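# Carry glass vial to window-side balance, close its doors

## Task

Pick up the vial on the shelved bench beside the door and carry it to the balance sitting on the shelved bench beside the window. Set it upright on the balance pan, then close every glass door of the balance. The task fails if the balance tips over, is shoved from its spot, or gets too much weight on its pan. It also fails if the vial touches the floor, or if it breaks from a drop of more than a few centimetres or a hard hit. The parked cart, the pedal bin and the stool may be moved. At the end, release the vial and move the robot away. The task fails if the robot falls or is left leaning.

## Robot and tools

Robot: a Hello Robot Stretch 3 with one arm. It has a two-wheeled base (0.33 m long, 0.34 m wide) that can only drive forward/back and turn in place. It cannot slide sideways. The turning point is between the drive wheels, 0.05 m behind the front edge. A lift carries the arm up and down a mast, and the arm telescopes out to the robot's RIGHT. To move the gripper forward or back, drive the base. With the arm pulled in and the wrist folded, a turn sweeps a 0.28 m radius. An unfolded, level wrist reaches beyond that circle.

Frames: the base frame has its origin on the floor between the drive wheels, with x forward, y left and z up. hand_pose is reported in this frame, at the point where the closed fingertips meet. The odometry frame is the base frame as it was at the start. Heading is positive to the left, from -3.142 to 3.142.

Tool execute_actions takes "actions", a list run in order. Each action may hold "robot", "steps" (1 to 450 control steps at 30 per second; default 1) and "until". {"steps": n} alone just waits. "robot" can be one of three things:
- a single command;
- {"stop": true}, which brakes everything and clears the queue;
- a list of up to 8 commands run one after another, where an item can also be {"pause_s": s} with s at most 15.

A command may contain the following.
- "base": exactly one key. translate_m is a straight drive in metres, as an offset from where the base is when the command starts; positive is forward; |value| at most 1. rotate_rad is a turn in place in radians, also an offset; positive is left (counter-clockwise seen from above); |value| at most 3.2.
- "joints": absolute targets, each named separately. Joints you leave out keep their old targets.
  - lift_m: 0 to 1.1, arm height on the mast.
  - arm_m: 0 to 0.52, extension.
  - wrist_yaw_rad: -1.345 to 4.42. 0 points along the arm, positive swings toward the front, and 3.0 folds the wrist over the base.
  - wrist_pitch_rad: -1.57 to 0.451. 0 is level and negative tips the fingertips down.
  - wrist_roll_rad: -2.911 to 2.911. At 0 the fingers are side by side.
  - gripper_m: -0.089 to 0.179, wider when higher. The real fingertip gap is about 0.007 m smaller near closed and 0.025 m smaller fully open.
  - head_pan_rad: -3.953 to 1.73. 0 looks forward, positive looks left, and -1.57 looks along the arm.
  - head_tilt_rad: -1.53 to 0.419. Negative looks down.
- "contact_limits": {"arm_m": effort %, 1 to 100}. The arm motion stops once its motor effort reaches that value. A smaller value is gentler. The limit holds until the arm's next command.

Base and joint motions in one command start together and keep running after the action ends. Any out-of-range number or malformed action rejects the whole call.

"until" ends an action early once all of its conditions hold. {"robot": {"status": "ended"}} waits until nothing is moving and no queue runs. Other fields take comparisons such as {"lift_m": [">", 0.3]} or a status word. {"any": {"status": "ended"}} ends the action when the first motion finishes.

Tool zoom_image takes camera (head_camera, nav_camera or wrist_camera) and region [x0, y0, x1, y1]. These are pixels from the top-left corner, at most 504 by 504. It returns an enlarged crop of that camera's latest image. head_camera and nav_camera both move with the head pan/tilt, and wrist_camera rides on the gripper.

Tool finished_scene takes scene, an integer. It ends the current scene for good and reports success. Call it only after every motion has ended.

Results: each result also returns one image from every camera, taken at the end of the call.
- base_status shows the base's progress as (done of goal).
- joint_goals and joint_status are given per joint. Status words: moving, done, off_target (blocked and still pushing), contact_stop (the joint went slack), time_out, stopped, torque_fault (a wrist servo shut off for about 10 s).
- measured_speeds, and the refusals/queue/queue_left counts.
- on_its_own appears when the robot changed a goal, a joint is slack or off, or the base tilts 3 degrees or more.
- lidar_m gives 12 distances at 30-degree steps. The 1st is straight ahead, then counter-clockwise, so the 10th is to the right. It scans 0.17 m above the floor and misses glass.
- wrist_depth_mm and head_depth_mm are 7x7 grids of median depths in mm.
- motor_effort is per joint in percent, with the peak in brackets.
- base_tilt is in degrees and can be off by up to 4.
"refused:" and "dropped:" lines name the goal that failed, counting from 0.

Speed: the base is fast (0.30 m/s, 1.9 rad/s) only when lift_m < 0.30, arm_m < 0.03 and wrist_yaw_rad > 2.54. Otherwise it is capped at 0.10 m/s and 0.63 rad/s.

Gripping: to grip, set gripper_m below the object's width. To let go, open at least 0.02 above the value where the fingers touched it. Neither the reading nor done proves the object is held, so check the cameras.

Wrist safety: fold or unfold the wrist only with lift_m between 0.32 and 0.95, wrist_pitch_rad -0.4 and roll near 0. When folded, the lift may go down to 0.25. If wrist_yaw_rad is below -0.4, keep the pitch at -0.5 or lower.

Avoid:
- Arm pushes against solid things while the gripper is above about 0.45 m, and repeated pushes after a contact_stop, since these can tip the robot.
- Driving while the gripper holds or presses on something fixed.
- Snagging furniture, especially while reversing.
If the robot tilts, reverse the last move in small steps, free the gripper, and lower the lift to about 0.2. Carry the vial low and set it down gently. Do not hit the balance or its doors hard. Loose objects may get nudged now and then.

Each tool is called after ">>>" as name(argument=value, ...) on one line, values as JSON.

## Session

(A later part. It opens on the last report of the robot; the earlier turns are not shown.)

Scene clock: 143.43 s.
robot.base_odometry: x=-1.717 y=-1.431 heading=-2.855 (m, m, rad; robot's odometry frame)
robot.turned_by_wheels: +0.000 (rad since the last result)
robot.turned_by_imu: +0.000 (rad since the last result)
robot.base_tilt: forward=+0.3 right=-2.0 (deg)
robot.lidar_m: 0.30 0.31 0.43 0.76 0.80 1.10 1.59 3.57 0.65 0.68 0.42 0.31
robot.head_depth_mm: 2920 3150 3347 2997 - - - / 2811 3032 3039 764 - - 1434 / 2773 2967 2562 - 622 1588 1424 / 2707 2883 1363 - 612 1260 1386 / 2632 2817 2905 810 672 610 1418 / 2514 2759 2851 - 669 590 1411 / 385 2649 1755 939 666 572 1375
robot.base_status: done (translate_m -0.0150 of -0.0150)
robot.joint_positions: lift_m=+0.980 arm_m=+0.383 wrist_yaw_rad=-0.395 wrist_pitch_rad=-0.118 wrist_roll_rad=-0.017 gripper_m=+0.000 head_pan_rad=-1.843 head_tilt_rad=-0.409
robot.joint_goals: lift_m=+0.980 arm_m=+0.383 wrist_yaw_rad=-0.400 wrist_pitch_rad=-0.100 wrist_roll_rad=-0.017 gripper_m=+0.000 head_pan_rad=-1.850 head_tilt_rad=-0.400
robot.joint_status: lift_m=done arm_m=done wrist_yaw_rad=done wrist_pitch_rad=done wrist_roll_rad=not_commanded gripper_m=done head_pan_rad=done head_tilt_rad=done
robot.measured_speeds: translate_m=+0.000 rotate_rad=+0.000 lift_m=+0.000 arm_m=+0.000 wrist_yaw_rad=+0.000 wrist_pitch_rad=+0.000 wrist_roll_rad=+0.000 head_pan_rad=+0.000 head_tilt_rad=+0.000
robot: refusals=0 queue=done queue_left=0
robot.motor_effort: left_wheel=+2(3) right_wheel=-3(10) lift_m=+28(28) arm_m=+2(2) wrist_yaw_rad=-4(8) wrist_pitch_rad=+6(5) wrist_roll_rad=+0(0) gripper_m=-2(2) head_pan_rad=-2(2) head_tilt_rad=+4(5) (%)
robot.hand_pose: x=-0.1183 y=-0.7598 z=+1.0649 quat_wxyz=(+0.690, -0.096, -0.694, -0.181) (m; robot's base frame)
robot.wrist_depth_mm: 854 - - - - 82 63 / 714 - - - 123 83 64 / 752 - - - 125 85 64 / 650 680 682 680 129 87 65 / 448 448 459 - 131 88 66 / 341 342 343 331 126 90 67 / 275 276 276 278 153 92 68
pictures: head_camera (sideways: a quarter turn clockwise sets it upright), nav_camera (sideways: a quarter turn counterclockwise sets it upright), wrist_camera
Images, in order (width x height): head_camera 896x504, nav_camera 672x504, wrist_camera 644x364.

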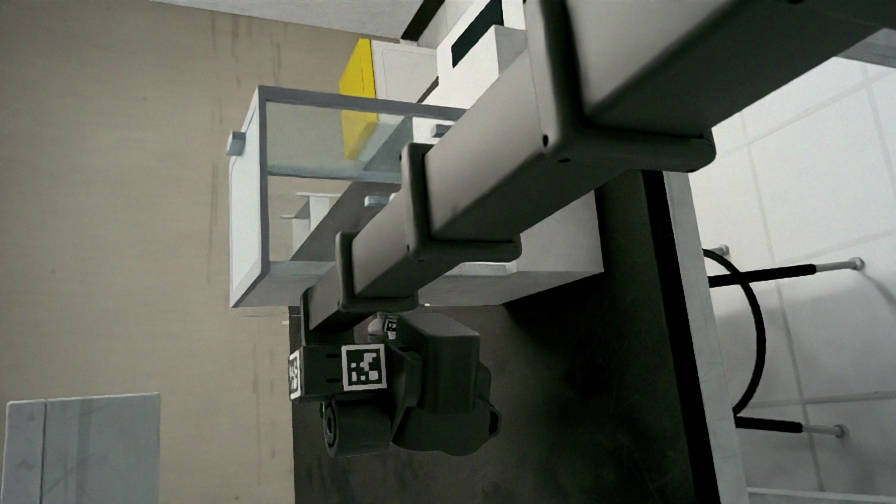

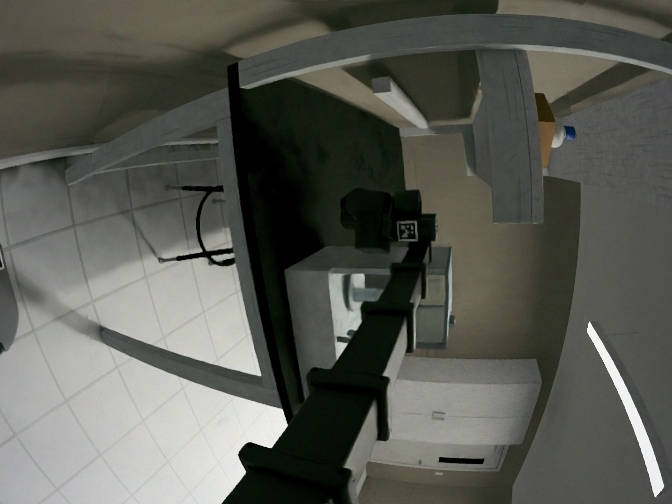

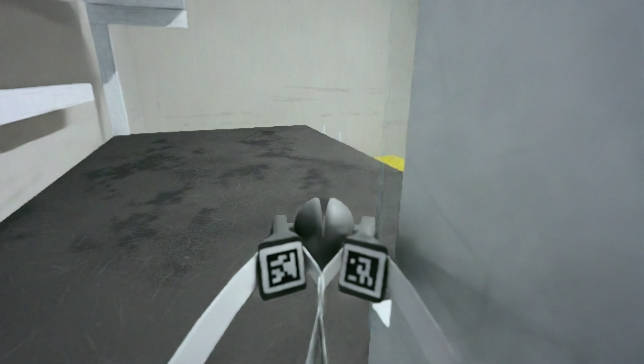

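>>> execute_actions(actions=[{"robot":{"base":{"translate_m":-0.014}},"steps":400,"until":{"robot":{"status":"ended"}}}])

>>> execute_actions(actions=[{"robot":[{"base":{"translate_m":0.03},"joints":{"wrist_yaw_rad":0}},{"joints":{"arm_m":0,"head_pan_rad":-1.3}},{"base":{"translate_m":-0.32},"joints":{"lift_m":0.7}}],"steps":400,"until":{"robot":{"status":"ended"}}}])

>>> zoom_image(camera="head_camera", region=[180,0,600,350])

Scene clock: 145.60 s.
robot.base_odometry: x=-1.704 y=-1.427 heading=-2.855 (m, m, rad; robot's odometry frame)
robot.turned_by_wheels: +0.000 (rad since the last result)
robot.turned_by_imu: +0.000 (rad since the last result)
robot.base_tilt: forward=+0.3 right=-2.2 (deg)
robot.lidar_m: 0.31 0.33 0.45 0.76 0.80 1.10 1.58 3.53 0.64 0.73 0.44 0.32
robot.head_depth_mm: 2932 3132 3316 3062 - - - / 2823 3066 3000 765 - - 1422 / 2726 2958 3092 - 622 1592 1421 / 2708 2913 1632 - 603 1277 1385 / 2630 2810 2878 724 651 612 1410 / 2545 2707 2867 - 671 590 1406 / 386 2716 1779 939 667 572 1382
robot.base_status: done (translate_m -0.0140 of -0.0140)
robot.joint_positions: lift_m=+0.980 arm_m=+0.383 wrist_yaw_rad=-0.395 wrist_pitch_rad=-0.118 wrist_roll_rad=-0.017 gripper_m=+0.000 head_pan_rad=-1.843 head_tilt_rad=-0.409
robot.joint_goals: lift_m=+0.980 arm_m=+0.383 wrist_yaw_rad=-0.400 wrist_pitch_rad=-0.100 wrist_roll_rad=-0.017 gripper_m=+0.000 head_pan_rad=-1.850 head_tilt_rad=-0.400
robot.joint_status: lift_m=done arm_m=done wrist_yaw_rad=done wrist_pitch_rad=done wrist_roll_rad=not_commanded gripper_m=done head_pan_rad=done head_tilt_rad=done
robot.measured_speeds: translate_m=+0.000 rotate_rad=+0.000 lift_m=+0.000 arm_m=+0.000 wrist_yaw_rad=+0.000 wrist_pitch_rad=+0.000 wrist_roll_rad=+0.000 head_pan_rad=+0.000 head_tilt_rad=+0.000
robot: refusals=0 queue=done queue_left=0
robot.motor_effort: left_wheel=+3(5) right_wheel=-7(9) lift_m=+28(28) arm_m=+3(3) wrist_yaw_rad=-5(4) wrist_pitch_rad=+6(6) wrist_roll_rad=+0(0) gripper_m=-2(2) head_pan_rad=-3(3) head_tilt_rad=+4(5) (%)
robot.hand_pose: x=-0.1182 y=-0.7599 z=+1.0649 quat_wxyz=(+0.690, -0.096, -0.694, -0.181) (m; robot's base frame)
robot.wrist_depth_mm: 857 - - - 97 67 51 / 750 - - - 100 69 52 / 819 - - - 102 70 53 / 651 662 676 665 105 71 54 / 451 448 453 - 108 73 54 / 343 344 344 327 104 74 55 / 275 280 276 277 125 75 56
pictures: head_camera (sideways: a quarter turn clockwise sets it upright), nav_camera (sideways: a quarter turn counterclockwise sets it upright), wrist_camera
Images, in order (width x height): head_camera 896x504, nav_camera 672x504, wrist_camera 644x364.

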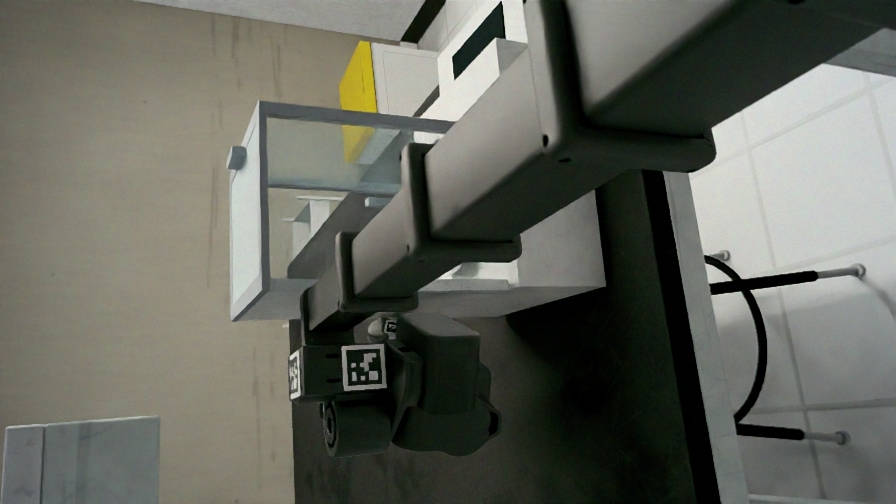

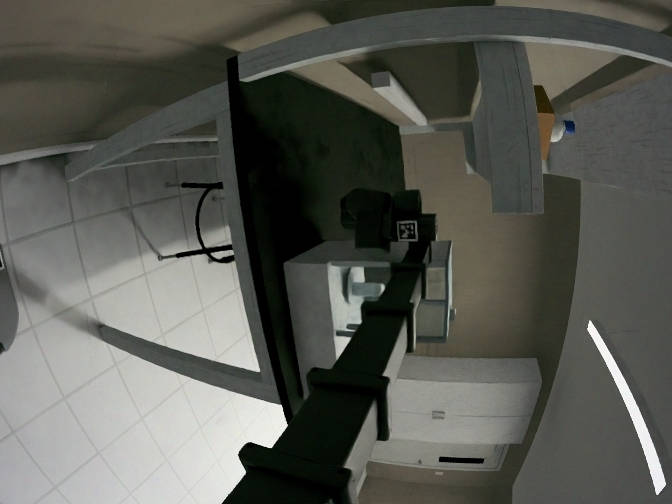

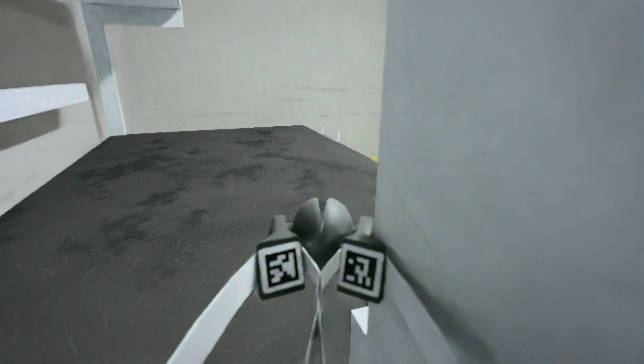

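Scene clock: 156.23 s.
robot.base_odometry: x=-1.426 y=-1.345 heading=-2.855 (m, m, rad; robot's odometry frame)
robot.turned_by_wheels: +0.000 (rad since the last result)
robot.turned_by_imu: -0.002 (rad since the last result)
robot.base_tilt: forward=+0.3 right=-2.0 (deg)
robot.lidar_m: 0.60 0.62 0.79 0.77 0.80 1.10 1.29 3.52 0.52 0.52 0.69 0.62
robot.head_depth_mm: 2498 2709 1530 968 550 559 1435 / 2550 2704 1506 680 563 578 1426 / 2524 2754 1368 638 581 600 1420 / 1708 1892 575 625 599 625 1417 / 1041 1468 1437 949 670 1444 1416 / 648 1187 1205 942 669 1388 1315 / 452 959 980 942 667 1162 1208
robot.base_status: done (translate_m -0.3200 of -0.3200)
robot.joint_positions: lift_m=+0.700 arm_m=+0.003 wrist_yaw_rad=-0.001 wrist_pitch_rad=-0.118 wrist_roll_rad=-0.017 gripper_m=+0.000 head_pan_rad=-1.307 head_tilt_rad=-0.409
robot.joint_goals: lift_m=+0.700 arm_m=+0.000 wrist_yaw_rad=+0.000 wrist_pitch_rad=-0.100 wrist_roll_rad=-0.017 gripper_m=+0.000 head_pan_rad=-1.300 head_tilt_rad=-0.400
robot.joint_status: lift_m=done arm_m=done wrist_yaw_rad=done wrist_pitch_rad=done wrist_roll_rad=not_commanded gripper_m=done head_pan_rad=done head_tilt_rad=done
robot.measured_speeds: translate_m=+0.000 rotate_rad=+0.000 lift_m=+0.000 arm_m=+0.000 wrist_yaw_rad=+0.000 wrist_pitch_rad=+0.000 wrist_roll_rad=+0.000 head_pan_rad=+0.000 head_tilt_rad=+0.000
robot: refusals=0 queue=done queue_left=0
robot.motor_effort: left_wheel=+1(6) right_wheel=-2(7) lift_m=+28(28) arm_m=-3(2) wrist_yaw_rad=+1(0) wrist_pitch_rad=+6(6) wrist_roll_rad=+0(0) gripper_m=-2(2) head_pan_rad=+4(31) head_tilt_rad=+5(5) (%)
robot.hand_pose: x=-0.0217 y=-0.3994 z=+0.7849 quat_wxyz=(+0.712, +0.042, -0.700, -0.042) (m; robot's base frame)
robot.wrist_depth_mm: 208 208 204 202 200 200 - / 245 243 241 241 236 238 - / 668 920 - - 274 254 - / 688 - - - - - - / 696 - - - 300 - - / 696 - - - 302 - - / 712 882 - - 355 - -
pictures: head_camera (sideways: a quarter turn clockwise sets it upright), nav_camera (sideways: a quarter turn counterclockwise sets it upright), wrist_camera
Images, in order (width x height): head_camera 896x504, nav_camera 672x504, wrist_camera 644x364.

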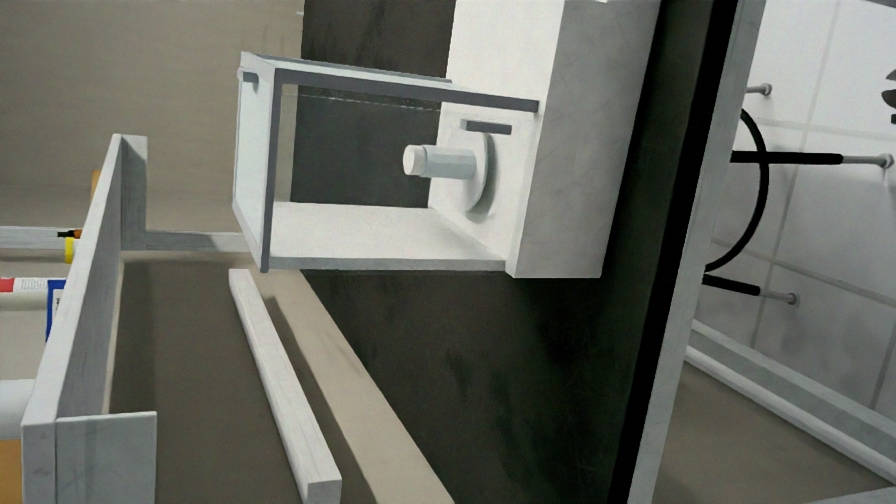

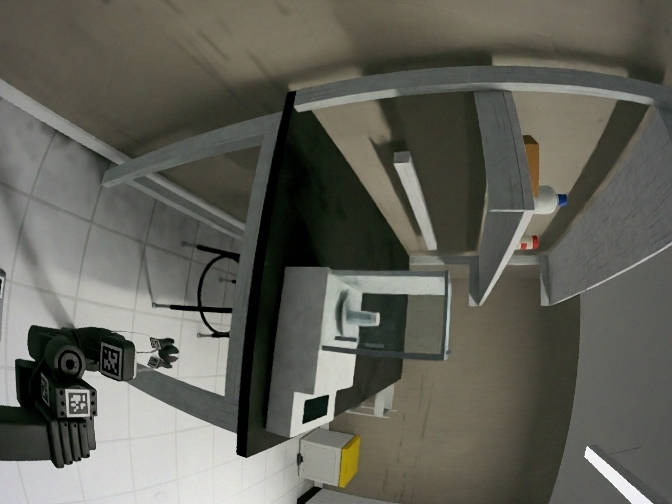

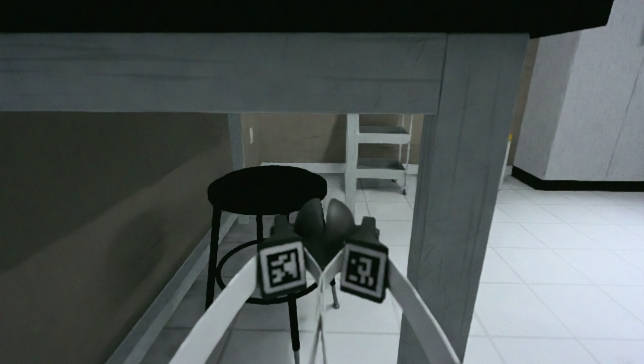

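Region (180, 0, 600, 350) of head_camera's 896x504 image, scaled by 1.200, with more detail than that image has.

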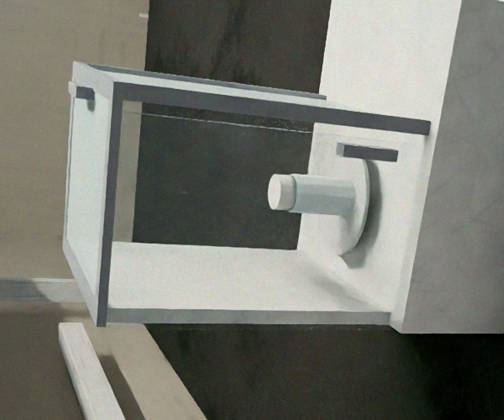

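>>> execute_actions(actions=[{"robot":[{"base":{"translate_m":0.075},"joints":{"lift_m":0.975,"gripper_m":0.04}},{"joints":{"arm_m":0.12}}],"steps":400,"until":{"robot":{"status":"ended"}}}])

Scene clock: 162.37 s.
robot.base_odometry: x=-1.498 y=-1.366 heading=-2.855 (m, m, rad; robot's odometry frame)
robot.turned_by_wheels: +0.000 (rad since the last result)
robot.turned_by_imu: -0.002 (rad since the last result)
robot.base_tilt: forward=+0.4 right=-2.1 (deg)
robot.lidar_m: 0.53 0.55 0.75 0.77 0.80 1.10 1.36 3.54 0.54 0.93 0.65 0.54
robot.head_depth_mm: 2496 2624 1514 970 - - 1358 / 2564 2730 1506 705 571 580 1365 / 2123 2642 1361 644 594 601 1419 / 922 1741 1635 957 672 626 1416 / 433 1273 1287 951 669 1456 1369 / 441 1008 1020 947 667 1234 1266 / 453 836 877 888 669 769 840
robot.base_status: done (translate_m +0.0750 of +0.0750)
robot.joint_positions: lift_m=+0.975 arm_m=+0.120 wrist_yaw_rad=-0.001 wrist_pitch_rad=-0.118 wrist_roll_rad=-0.017 gripper_m=+0.040 head_pan_rad=-1.307 head_tilt_rad=-0.409
robot.joint_goals: lift_m=+0.975 arm_m=+0.120 wrist_yaw_rad=+0.000 wrist_pitch_rad=-0.100 wrist_roll_rad=-0.017 gripper_m=+0.040 head_pan_rad=-1.300 head_tilt_rad=-0.400
robot.joint_status: lift_m=done arm_m=done wrist_yaw_rad=done wrist_pitch_rad=done wrist_roll_rad=not_commanded gripper_m=done head_pan_rad=done head_tilt_rad=done
robot.measured_speeds: translate_m=+0.000 rotate_rad=+0.000 lift_m=+0.000 arm_m=+0.000 wrist_yaw_rad=+0.000 wrist_pitch_rad=+0.000 wrist_roll_rad=+0.000 head_pan_rad=+0.000 head_tilt_rad=+0.000
robot: refusals=0 queue=done queue_left=0
robot.motor_effort: left_wheel=+1(6) right_wheel=-1(1) lift_m=+51(54) arm_m=+3(3) wrist_yaw_rad=+1(0) wrist_pitch_rad=+5(6) wrist_roll_rad=+0(0) gripper_m=+0(78) head_pan_rad=+3(3) head_tilt_rad=+4(5) (%)
robot.hand_pose: x=-0.0217 y=-0.5162 z=+1.0592 quat_wxyz=(+0.712, +0.042, -0.700, -0.042) (m; robot's base frame)
robot.wrist_depth_mm: 608 198 314 - - - - / 557 216 313 - - - - / 593 220 316 - - - - / 594 556 291 301 462 - - / 443 423 247 234 260 326 - / 336 308 204 199 196 209 - / 268 271 216 209 205 202 200
pictures: head_camera (sideways: a quarter turn clockwise sets it upright), nav_camera (sideways: a quarter turn counterclockwise sets it upright), wrist_camera
Images, in order (width x height): head_camera 896x504, nav_camera 672x504, wrist_camera 644x364.

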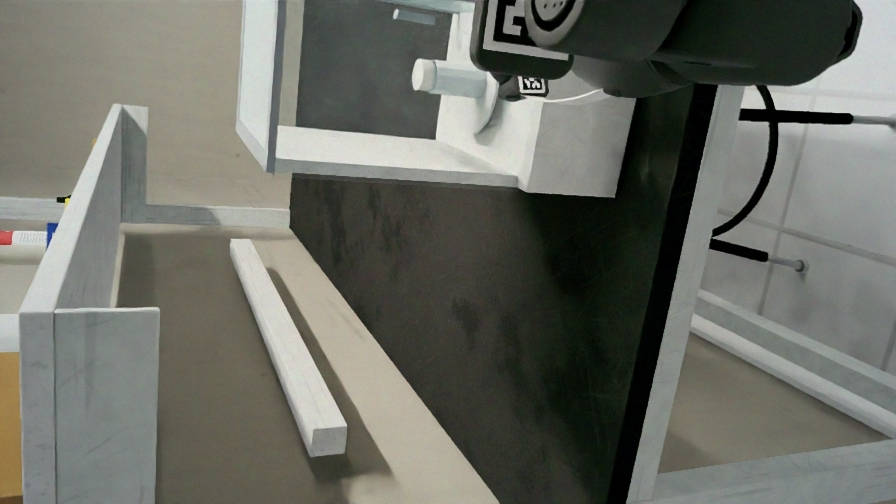

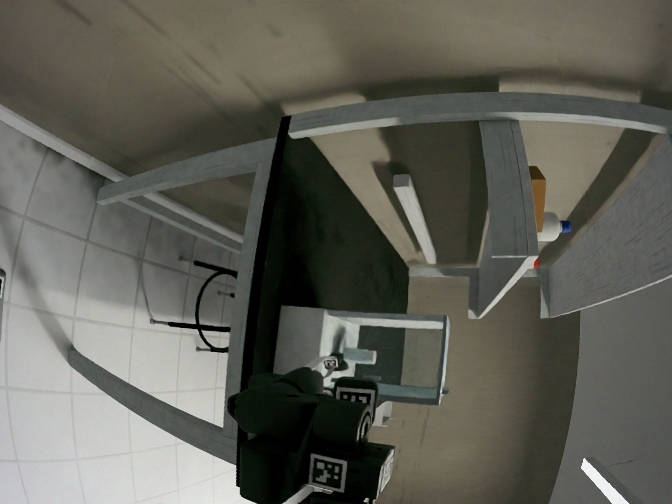

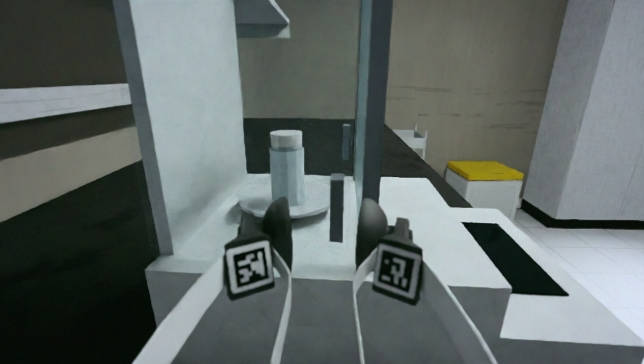

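>>> execute_actions(actions=[{"robot":[{"base":{"translate_m":-0.008}},{"joints":{"arm_m":0.141},"contact_limits":{"arm_m":7}},{"base":{"translate_m":-0.024}}],"steps":400,"until":{"robot":{"status":"ended"}}}])

>>> zoom_image(camera="wrist_camera", region=[250,60,410,260])

Scene clock: 166.50 s.
robot.base_odometry: x=-1.490 y=-1.364 heading=-2.855 (m, m, rad; robot's odometry frame)
robot.turned_by_wheels: +0.000 (rad since the last result)
robot.turned_by_imu: -0.001 (rad since the last result)
robot.base_tilt: forward=+0.4 right=-2.1 (deg)
robot.lidar_m: 0.53 0.56 0.77 0.77 0.80 1.10 1.36 3.55 0.53 0.93 0.65 0.55
robot.head_depth_mm: 2503 2673 1523 1031 - - 1384 / 2537 2711 1509 684 570 578 1395 / 2187 2613 605 647 590 601 1423 / 1036 1773 1638 954 676 627 1416 / 440 1326 1308 952 672 1395 1384 / 441 1018 1051 948 668 1252 1266 / 454 851 890 896 668 800 844
robot.base_status: done (translate_m -0.0080 of -0.0080)
robot.joint_positions: lift_m=+0.975 arm_m=+0.137 wrist_yaw_rad=+0.001 wrist_pitch_rad=-0.121 wrist_roll_rad=-0.017 gripper_m=+0.040 head_pan_rad=-1.307 head_tilt_rad=-0.408
robot.joint_goals: lift_m=+0.975 arm_m=+0.137 wrist_yaw_rad=+0.000 wrist_pitch_rad=-0.100 wrist_roll_rad=-0.017 gripper_m=+0.040 head_pan_rad=-1.300 head_tilt_rad=-0.400
robot.joint_status: lift_m=done arm_m=contact_stop wrist_yaw_rad=done wrist_pitch_rad=done wrist_roll_rad=not_commanded gripper_m=done head_pan_rad=done head_tilt_rad=done
robot.measured_speeds: translate_m=+0.000 rotate_rad=+0.000 lift_m=+0.000 arm_m=-0.004 wrist_yaw_rad=+0.000 wrist_pitch_rad=+0.000 wrist_roll_rad=+0.000 head_pan_rad=+0.000 head_tilt_rad=+0.000
robot: refusals=0 queue=dropped queue_left=0
robot.on_its_own: arm_m is slack since a contact_stop, until your next command for it
robot.motor_effort: left_wheel=+1(3) right_wheel=-1(6) lift_m=+50(51) arm_m=+2(9) wrist_yaw_rad=+0(1) wrist_pitch_rad=+6(7) wrist_roll_rad=+0(0) gripper_m=-1(1) head_pan_rad=+3(4) head_tilt_rad=+5(5) (%)
robot.contact_limits: arm_m 7 (drawing in: default 18, maximum 29; extending or still: default 24, maximum 40)
robot.hand_pose: x=-0.0213 y=-0.5334 z=+1.0584 quat_wxyz=(+0.712, +0.044, -0.699, -0.043) (m; robot's base frame)
robot.wrist_depth_mm: 593 182 - - - - - / 566 186 - - - - - / 591 199 332 - - - - / 590 214 276 305 631 - - / 440 232 249 232 254 347 - / 336 196 185 186 180 222 - / 273 258 195 189 184 190 198
pictures: head_camera (sideways: a quarter turn clockwise sets it upright), nav_camera (sideways: a quarter turn counterclockwise sets it upright), wrist_camera
dropped: robot: command 1 of its queue: arm_m: contact_stop
Images, in order (width x height): head_camera 896x504, nav_camera 672x504, wrist_camera 644x364.

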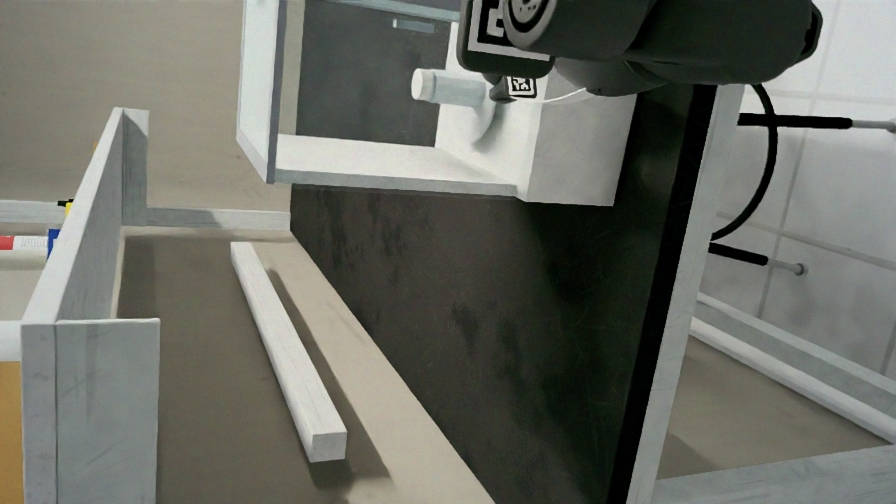

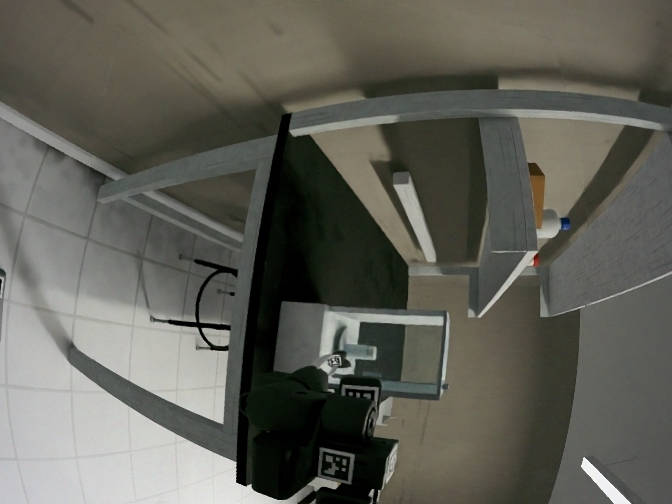

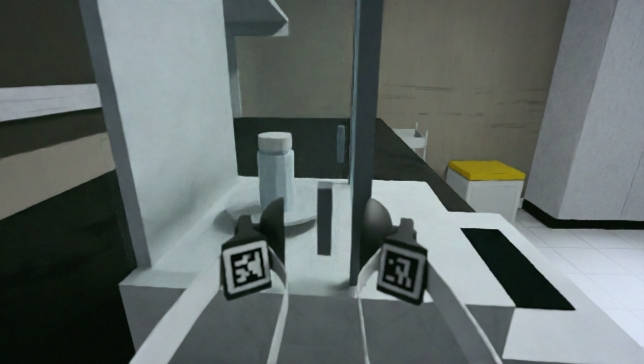

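Region (250, 60, 410, 260) of wrist_camera's 644x364 image, scaled by 2.520; it fills the left 403 columns of this view, and the rest is white.

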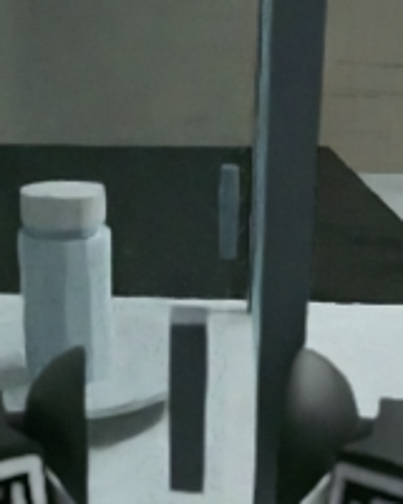

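>>> execute_actions(actions=[{"robot":[{"joints":{"arm_m":0.131}},{"base":{"translate_m":-0.027}},{"base":{"translate_m":0.027}},{"joints":{"arm_m":0.0}}],"steps":400,"until":{"robot":{"status":"ended"}}}])

>>> zoom_image(camera="wrist_camera", region=[270,60,390,200])

Scene clock: 174.67 s.
robot.base_odometry: x=-1.490 y=-1.364 heading=-2.855 (m, m, rad; robot's odometry frame)
robot.turned_by_wheels: +0.000 (rad since the last result)
robot.turned_by_imu: -0.002 (rad since the last result)
robot.base_tilt: forward=+0.2 right=-2.0 (deg)
robot.lidar_m: 0.53 0.56 0.76 0.77 0.80 1.10 1.35 3.53 0.53 0.93 0.65 0.55
robot.head_depth_mm: 2533 2673 1522 680 544 - - / 2575 2703 1516 647 564 579 1284 / 2147 2653 605 643 589 602 1427 / 1025 1764 1622 954 674 627 1417 / 439 1331 1304 947 672 1406 1386 / 440 1016 1041 947 668 1251 1259 / 454 851 893 894 666 793 844
robot.base_status: done (translate_m +0.0270 of +0.0270)
robot.joint_positions: lift_m=+0.975 arm_m=+0.003 wrist_yaw_rad=+0.001 wrist_pitch_rad=-0.120 wrist_roll_rad=-0.017 gripper_m=+0.040 head_pan_rad=-1.307 head_tilt_rad=-0.408
robot.joint_goals: lift_m=+0.975 arm_m=+0.000 wrist_yaw_rad=+0.000 wrist_pitch_rad=-0.100 wrist_roll_rad=-0.017 gripper_m=+0.040 head_pan_rad=-1.300 head_tilt_rad=-0.400
robot.joint_status: lift_m=done arm_m=done wrist_yaw_rad=done wrist_pitch_rad=done wrist_roll_rad=not_commanded gripper_m=done head_pan_rad=done head_tilt_rad=done
robot.measured_speeds: translate_m=+0.000 rotate_rad=+0.000 lift_m=+0.000 arm_m=+0.000 wrist_yaw_rad=+0.000 wrist_pitch_rad=+0.000 wrist_roll_rad=+0.000 head_pan_rad=+0.000 head_tilt_rad=+0.000
robot: refusals=0 queue=done queue_left=0
robot.motor_effort: left_wheel=+0(5) right_wheel=-1(6) lift_m=+49(50) arm_m=-3(4) wrist_yaw_rad=-1(2) wrist_pitch_rad=+6(7) wrist_roll_rad=+0(0) gripper_m=+0(1) head_pan_rad=+3(3) head_tilt_rad=+4(4) (%)
robot.hand_pose: x=-0.0213 y=-0.3993 z=+1.0587 quat_wxyz=(+0.712, +0.043, -0.700, -0.042) (m; robot's base frame)
robot.wrist_depth_mm: 619 864 349 - - - - / 577 807 393 - - - - / 610 889 402 919 - - - / 587 636 369 337 420 - - / 439 442 332 313 309 367 - / 336 337 323 324 317 320 - / 338 295 295 296 287 286 -
pictures: head_camera (sideways: a quarter turn clockwise sets it upright), nav_camera (sideways: a quarter turn counterclockwise sets it upright), wrist_camera
Images, in order (width x height): head_camera 896x504, nav_camera 672x504, wrist_camera 644x364.

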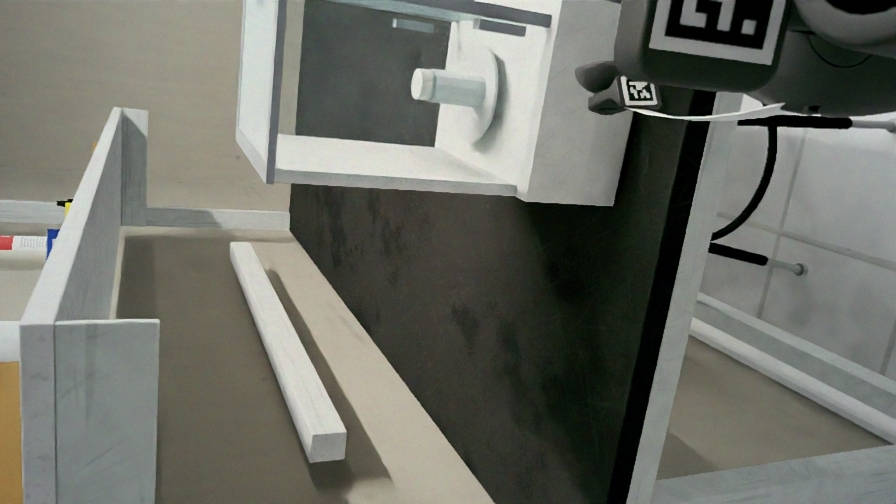

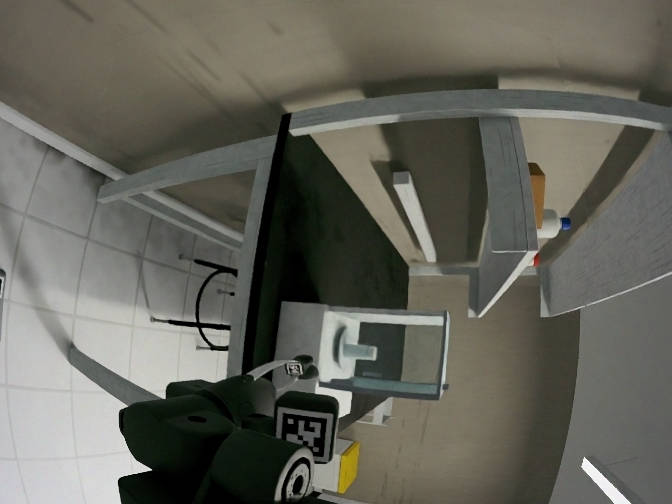

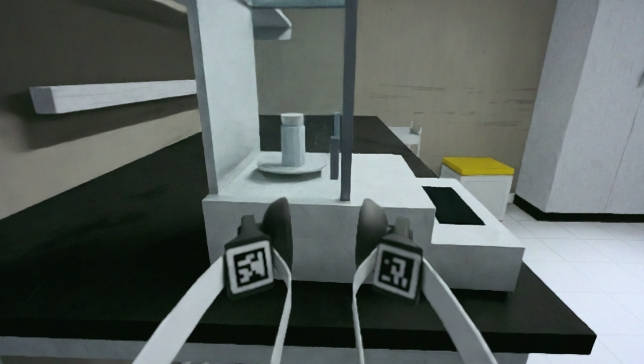

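Region (270, 60, 390, 200) of wrist_camera's 644x364 image, scaled by 3.600; it fills the left 432 columns of this view, and the rest is white.

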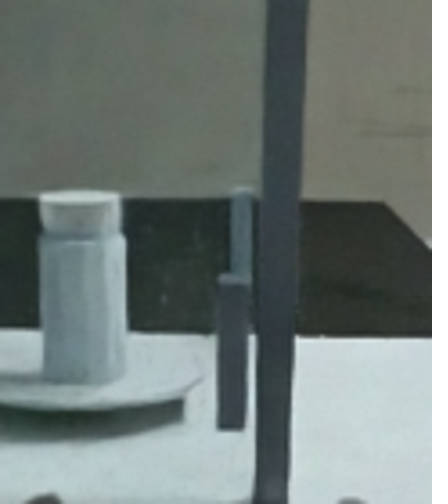

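>>> zoom_image(camera="head_camera", region=[340,0,560,70])

>>> execute_actions(actions=[{"robot":{"base":{"translate_m":-0.3},"joints":{"head_pan_rad":-1.1}},"steps":400,"until":{"robot":{"status":"ended"}}}])

Region (340, 0, 560, 70) of head_camera's 896x504 image, scaled by 2.291, with more detail than that image has; it fills the top 160 rows of this view, and the rest is white.

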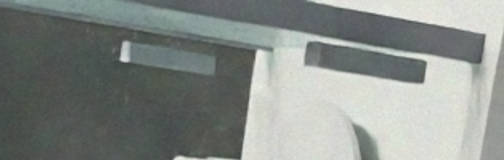

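Scene clock: 179.80 s.
robot.base_odometry: x=-1.202 y=-1.279 heading=-2.855 (m, m, rad; robot's odometry frame)
robot.turned_by_wheels: +0.000 (rad since the last result)
robot.turned_by_imu: +0.000 (rad since the last result)
robot.base_tilt: forward=+0.3 right=-2.1 (deg)
robot.lidar_m: 0.83 0.87 0.80 0.77 0.80 1.08 1.06 3.44 2.63 0.50 0.98 0.86
robot.head_depth_mm: 2587 2725 1681 967 624 560 1392 / 2298 2681 1652 728 592 581 644 / 1742 1926 1492 717 599 636 1396 / 1401 1603 757 640 630 1589 1425 / 1232 1366 675 679 668 1620 1417 / 822 1188 1229 947 716 1483 1387 / 942 1053 1087 939 761 1303 1290
robot.base_status: done (translate_m -0.3000 of -0.3000)
robot.joint_positions: lift_m=+0.975 arm_m=+0.003 wrist_yaw_rad=+0.001 wrist_pitch_rad=-0.120 wrist_roll_rad=-0.017 gripper_m=+0.040 head_pan_rad=-1.107 head_tilt_rad=-0.408
robot.joint_goals: lift_m=+0.975 arm_m=+0.000 wrist_yaw_rad=+0.000 wrist_pitch_rad=-0.100 wrist_roll_rad=-0.017 gripper_m=+0.040 head_pan_rad=-1.100 head_tilt_rad=-0.400
robot.joint_status: lift_m=done arm_m=done wrist_yaw_rad=done wrist_pitch_rad=done wrist_roll_rad=not_commanded gripper_m=done head_pan_rad=done head_tilt_rad=done
robot.measured_speeds: translate_m=+0.000 rotate_rad=+0.000 lift_m=+0.000 arm_m=+0.000 wrist_yaw_rad=+0.000 wrist_pitch_rad=+0.000 wrist_roll_rad=+0.000 head_pan_rad=+0.000 head_tilt_rad=+0.000
robot: refusals=0 queue=done queue_left=0
robot.motor_effort: left_wheel=+1(4) right_wheel=-1(5) lift_m=+50(49) arm_m=-3(3) wrist_yaw_rad=-1(0) wrist_pitch_rad=+6(7) wrist_roll_rad=+0(0) gripper_m=+0(0) head_pan_rad=+3(19) head_tilt_rad=+5(4) (%)
robot.hand_pose: x=-0.0213 y=-0.3993 z=+1.0587 quat_wxyz=(+0.712, +0.043, -0.700, -0.042) (m; robot's base frame)
robot.wrist_depth_mm: 911 - - - - - - / 907 - - - - - - / 411 - - - - - - / 328 362 461 - - - - / 317 314 338 - - - - / 331 322 315 - - - - / 293 296 294 - - - -
pictures: head_camera (sideways: a quarter turn clockwise sets it upright), nav_camera (sideways: a quarter turn counterclockwise sets it upright), wrist_camera
Images, in order (width x height): head_camera 896x504, nav_camera 672x504, wrist_camera 644x364.

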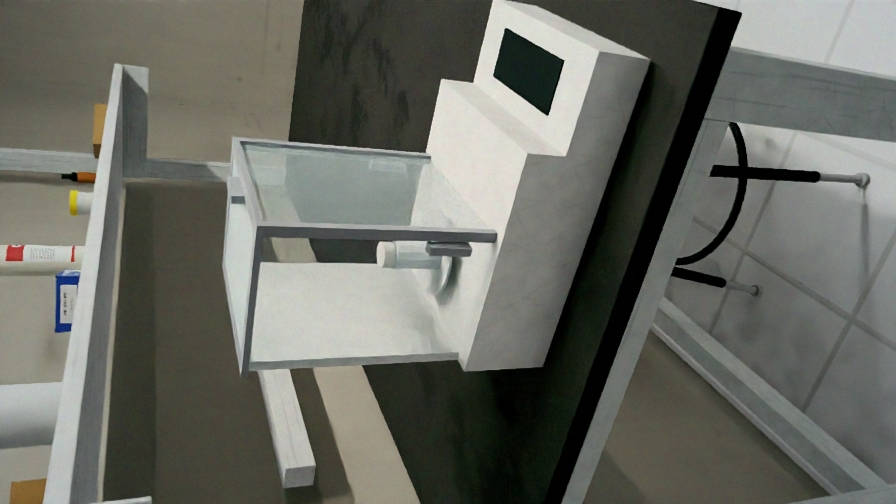

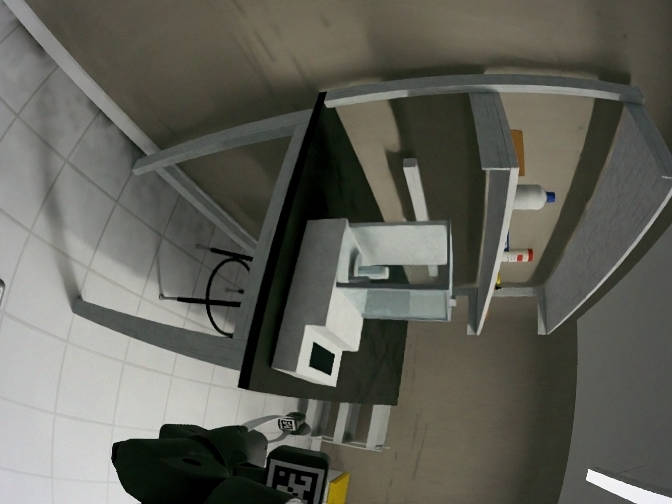

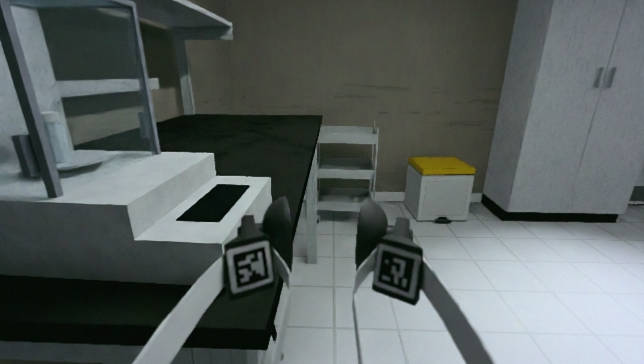

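>>> execute_actions(actions=[{"robot":[{"base":{"translate_m":0.55},"joints":{"head_pan_rad":-1.85,"gripper_m":0,"arm_m":0.08}},{"joints":{"arm_m":0.39,"wrist_yaw_rad":-0.4},"contact_limits":{"arm_m":10}},{"base":{"translate_m":-0.032}}],"steps":450,"until":{"robot":{"status":"ended"}}}])

>>> execute_actions(actions=[{"robot":[{"base":{"translate_m":0.03},"joints":{"wrist_yaw_rad":0}},{"joints":{"arm_m":0,"head_pan_rad":-1.5}},{"base":{"translate_m":-0.25},"joints":{"lift_m":0.6}}],"steps":400,"until":{"robot":{"status":"ended"}}}])

>>> zoom_image(camera="head_camera", region=[340,80,560,220])

Scene clock: 189.57 s.
robot.base_odometry: x=-1.730 y=-1.435 heading=-2.855 (m, m, rad; robot's odometry frame)
robot.turned_by_wheels: +0.000 (rad since the last result)
robot.turned_by_imu: +0.010 (rad since the last result)
robot.base_tilt: forward=+0.5 right=-1.9 (deg)
robot.lidar_m: 0.28 0.30 0.41 0.76 0.80 1.11 1.60 3.50 0.66 0.56 0.39 0.29
robot.head_depth_mm: 2878 3076 3296 820 646 - - / 2853 2989 3201 723 - - 1381 / 2753 2919 1376 766 - 1623 1415 / 2698 2849 616 - 620 1288 1387 / 2658 2809 1629 - - 1271 1413 / 395 2743 1628 - - 600 1408 / 386 2666 1615 948 667 573 1346
robot.base_status: done (translate_m +0.5500 of +0.5500)
robot.joint_positions: lift_m=+0.975 arm_m=+0.195 wrist_yaw_rad=-0.400 wrist_pitch_rad=-0.123 wrist_roll_rad=-0.017 gripper_m=+0.000 head_pan_rad=-1.843 head_tilt_rad=-0.406
robot.joint_goals: lift_m=+0.975 arm_m=+0.195 wrist_yaw_rad=-0.400 wrist_pitch_rad=-0.100 wrist_roll_rad=-0.017 gripper_m=+0.000 head_pan_rad=-1.850 head_tilt_rad=-0.400
robot.joint_status: lift_m=done arm_m=contact_stop wrist_yaw_rad=done wrist_pitch_rad=done wrist_roll_rad=not_commanded gripper_m=done head_pan_rad=done head_tilt_rad=done
robot.measured_speeds: translate_m=+0.002 rotate_rad=+0.025 lift_m=+0.000 arm_m=+0.000 wrist_yaw_rad=+0.050 wrist_pitch_rad=+0.000 wrist_roll_rad=+0.000 head_pan_rad=+0.000 head_tilt_rad=+0.000
robot: refusals=0 queue=dropped queue_left=0
robot.on_its_own: arm_m is slack since a contact_stop, until your next command for it (your +0.390 is given up)
robot.motor_effort: left_wheel=+3(11) right_wheel=-15(25) lift_m=+46(50) arm_m=+0(10) wrist_yaw_rad=-1(23) wrist_pitch_rad=+7(10) wrist_roll_rad=+0(0) gripper_m=-2(79) head_pan_rad=-2(34) head_tilt_rad=+3(5) (%)
robot.contact_limits: arm_m 10 (drawing in: default 18, maximum 29; extending or still: default 24, maximum 40)
robot.hand_pose: x=-0.1193 y=-0.5716 z=+1.0582 quat_wxyz=(+0.689, -0.096, -0.694, -0.184) (m; robot's base frame)
robot.wrist_depth_mm: 752 - - 249 155 - - / 674 - - 261 161 - - / 723 - - 275 177 - - / 620 639 637 289 187 400 - / 431 439 439 - 218 248 233 / 331 334 332 303 187 189 209 / 264 268 269 259 178 196 235
pictures: head_camera (sideways: a quarter turn clockwise sets it upright), nav_camera (sideways: a quarter turn counterclockwise sets it upright), wrist_camera
dropped: robot: command 1 of its queue: arm_m: contact_stop
Images, in order (width x height): head_camera 896x504, nav_camera 672x504, wrist_camera 644x364.

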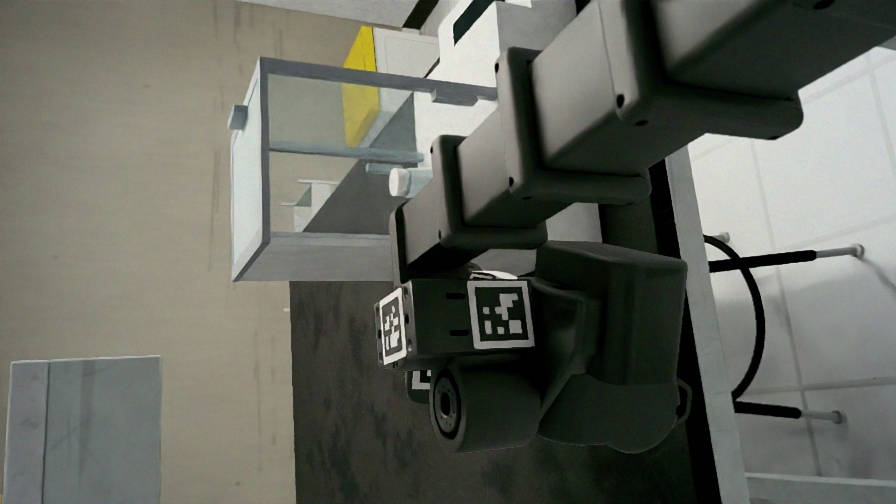

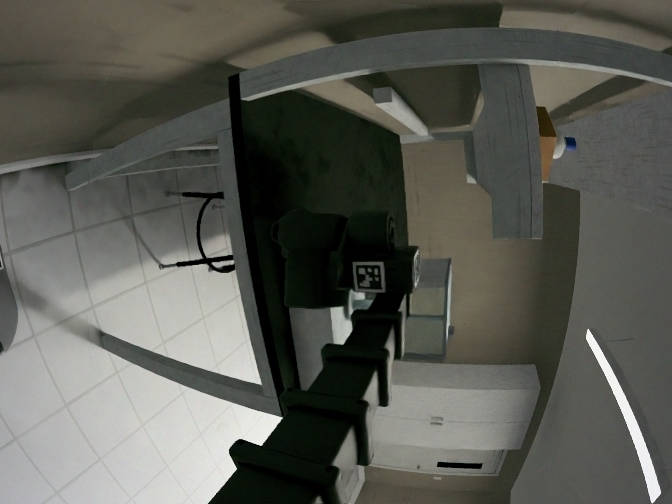

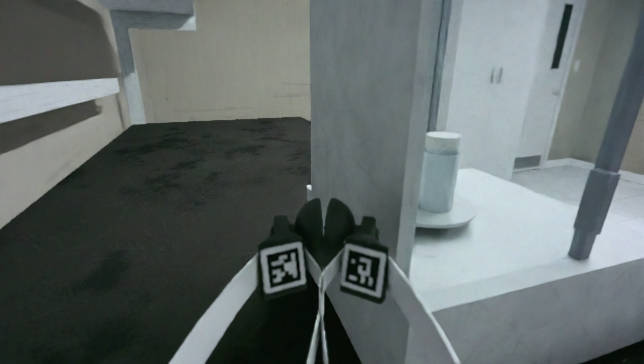

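Scene clock: 199.43 s.
robot.base_odometry: x=-1.519 y=-1.373 heading=-2.855 (m, m, rad; robot's odometry frame)
robot.turned_by_wheels: +0.000 (rad since the last result)
robot.turned_by_imu: -0.003 (rad since the last result)
robot.base_tilt: forward=+0.2 right=-2.1 (deg)
robot.lidar_m: 0.50 0.52 0.73 0.77 0.80 1.12 1.39 3.51 0.54 0.93 0.63 0.52
robot.head_depth_mm: 2541 2728 2851 969 561 582 1434 / 2550 2725 1277 682 565 580 1425 / 2564 2779 1659 621 579 580 1423 / 2577 2772 620 640 580 600 1426 / 1686 2493 1638 951 673 610 1407 / 911 1635 1478 948 671 615 1375 / 410 1161 1191 942 668 623 1287
robot.base_status: done (translate_m -0.2500 of -0.2500)
robot.joint_positions: lift_m=+0.600 arm_m=+0.003 wrist_yaw_rad=-0.001 wrist_pitch_rad=-0.122 wrist_roll_rad=-0.017 gripper_m=+0.000 head_pan_rad=-1.507 head_tilt_rad=-0.406
robot.joint_goals: lift_m=+0.600 arm_m=+0.000 wrist_yaw_rad=+0.000 wrist_pitch_rad=-0.100 wrist_roll_rad=-0.017 gripper_m=+0.000 head_pan_rad=-1.500 head_tilt_rad=-0.400
robot.joint_status: lift_m=done arm_m=done wrist_yaw_rad=done wrist_pitch_rad=done wrist_roll_rad=not_commanded gripper_m=done head_pan_rad=done head_tilt_rad=done
robot.measured_speeds: translate_m=+0.000 rotate_rad=+0.000 lift_m=+0.000 arm_m=+0.000 wrist_yaw_rad=+0.000 wrist_pitch_rad=+0.000 wrist_roll_rad=+0.000 head_pan_rad=+0.000 head_tilt_rad=+0.000
robot: refusals=0 queue=done queue_left=0
robot.motor_effort: left_wheel=+0(6) right_wheel=+0(13) lift_m=+28(46) arm_m=-4(2) wrist_yaw_rad=+0(1) wrist_pitch_rad=+7(7) wrist_roll_rad=+0(0) gripper_m=-2(2) head_pan_rad=+3(22) head_tilt_rad=+3(3) (%)
robot.hand_pose: x=-0.0218 y=-0.3992 z=+0.6840 quat_wxyz=(+0.712, +0.043, -0.700, -0.043) (m; robot's base frame)
robot.wrist_depth_mm: 506 671 892 913 727 - 223 / 576 819 - - - - 233 / 561 819 - - - - 241 / 573 817 - - - - 257 / 577 805 - - - - 279 / 585 818 - - - 332 - / 567 738 928 910 938 332 879
pictures: head_camera (sideways: a quarter turn clockwise sets it upright), nav_camera (sideways: a quarter turn counterclockwise sets it upright), wrist_camera
Images, in order (width x height): head_camera 896x504, nav_camera 672x504, wrist_camera 644x364.

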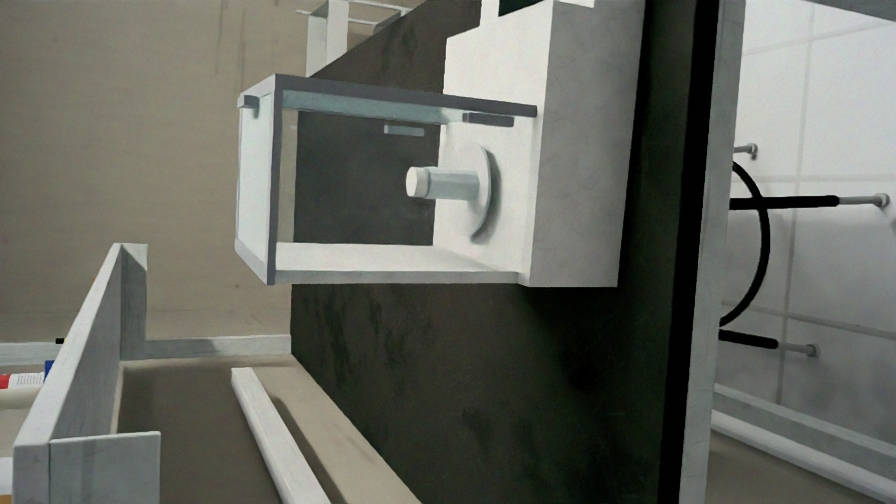

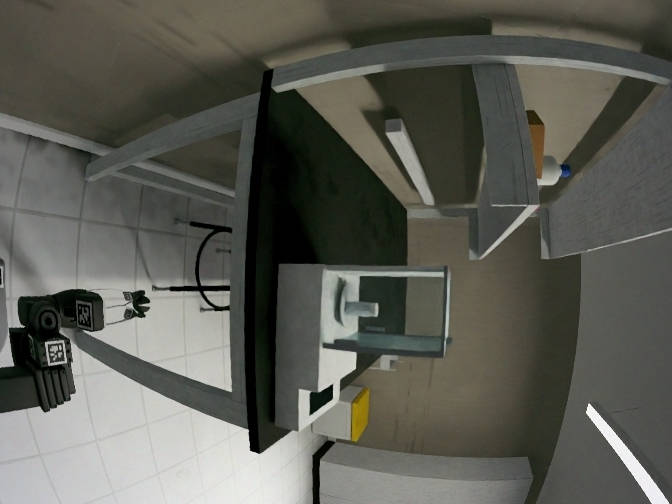

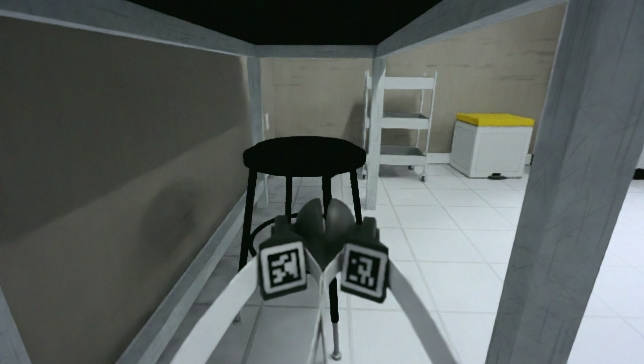

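Region (340, 80, 560, 220) of head_camera's 896x504 image, scaled by 2.291, with more detail than that image has; it fills the top 321 rows of this view, and the rest is white.

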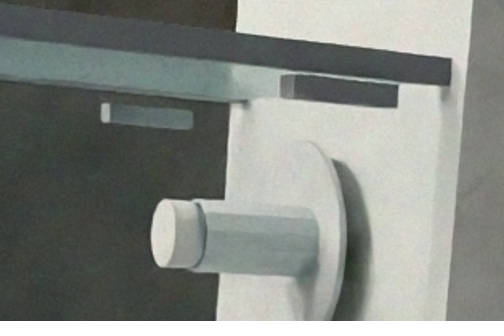

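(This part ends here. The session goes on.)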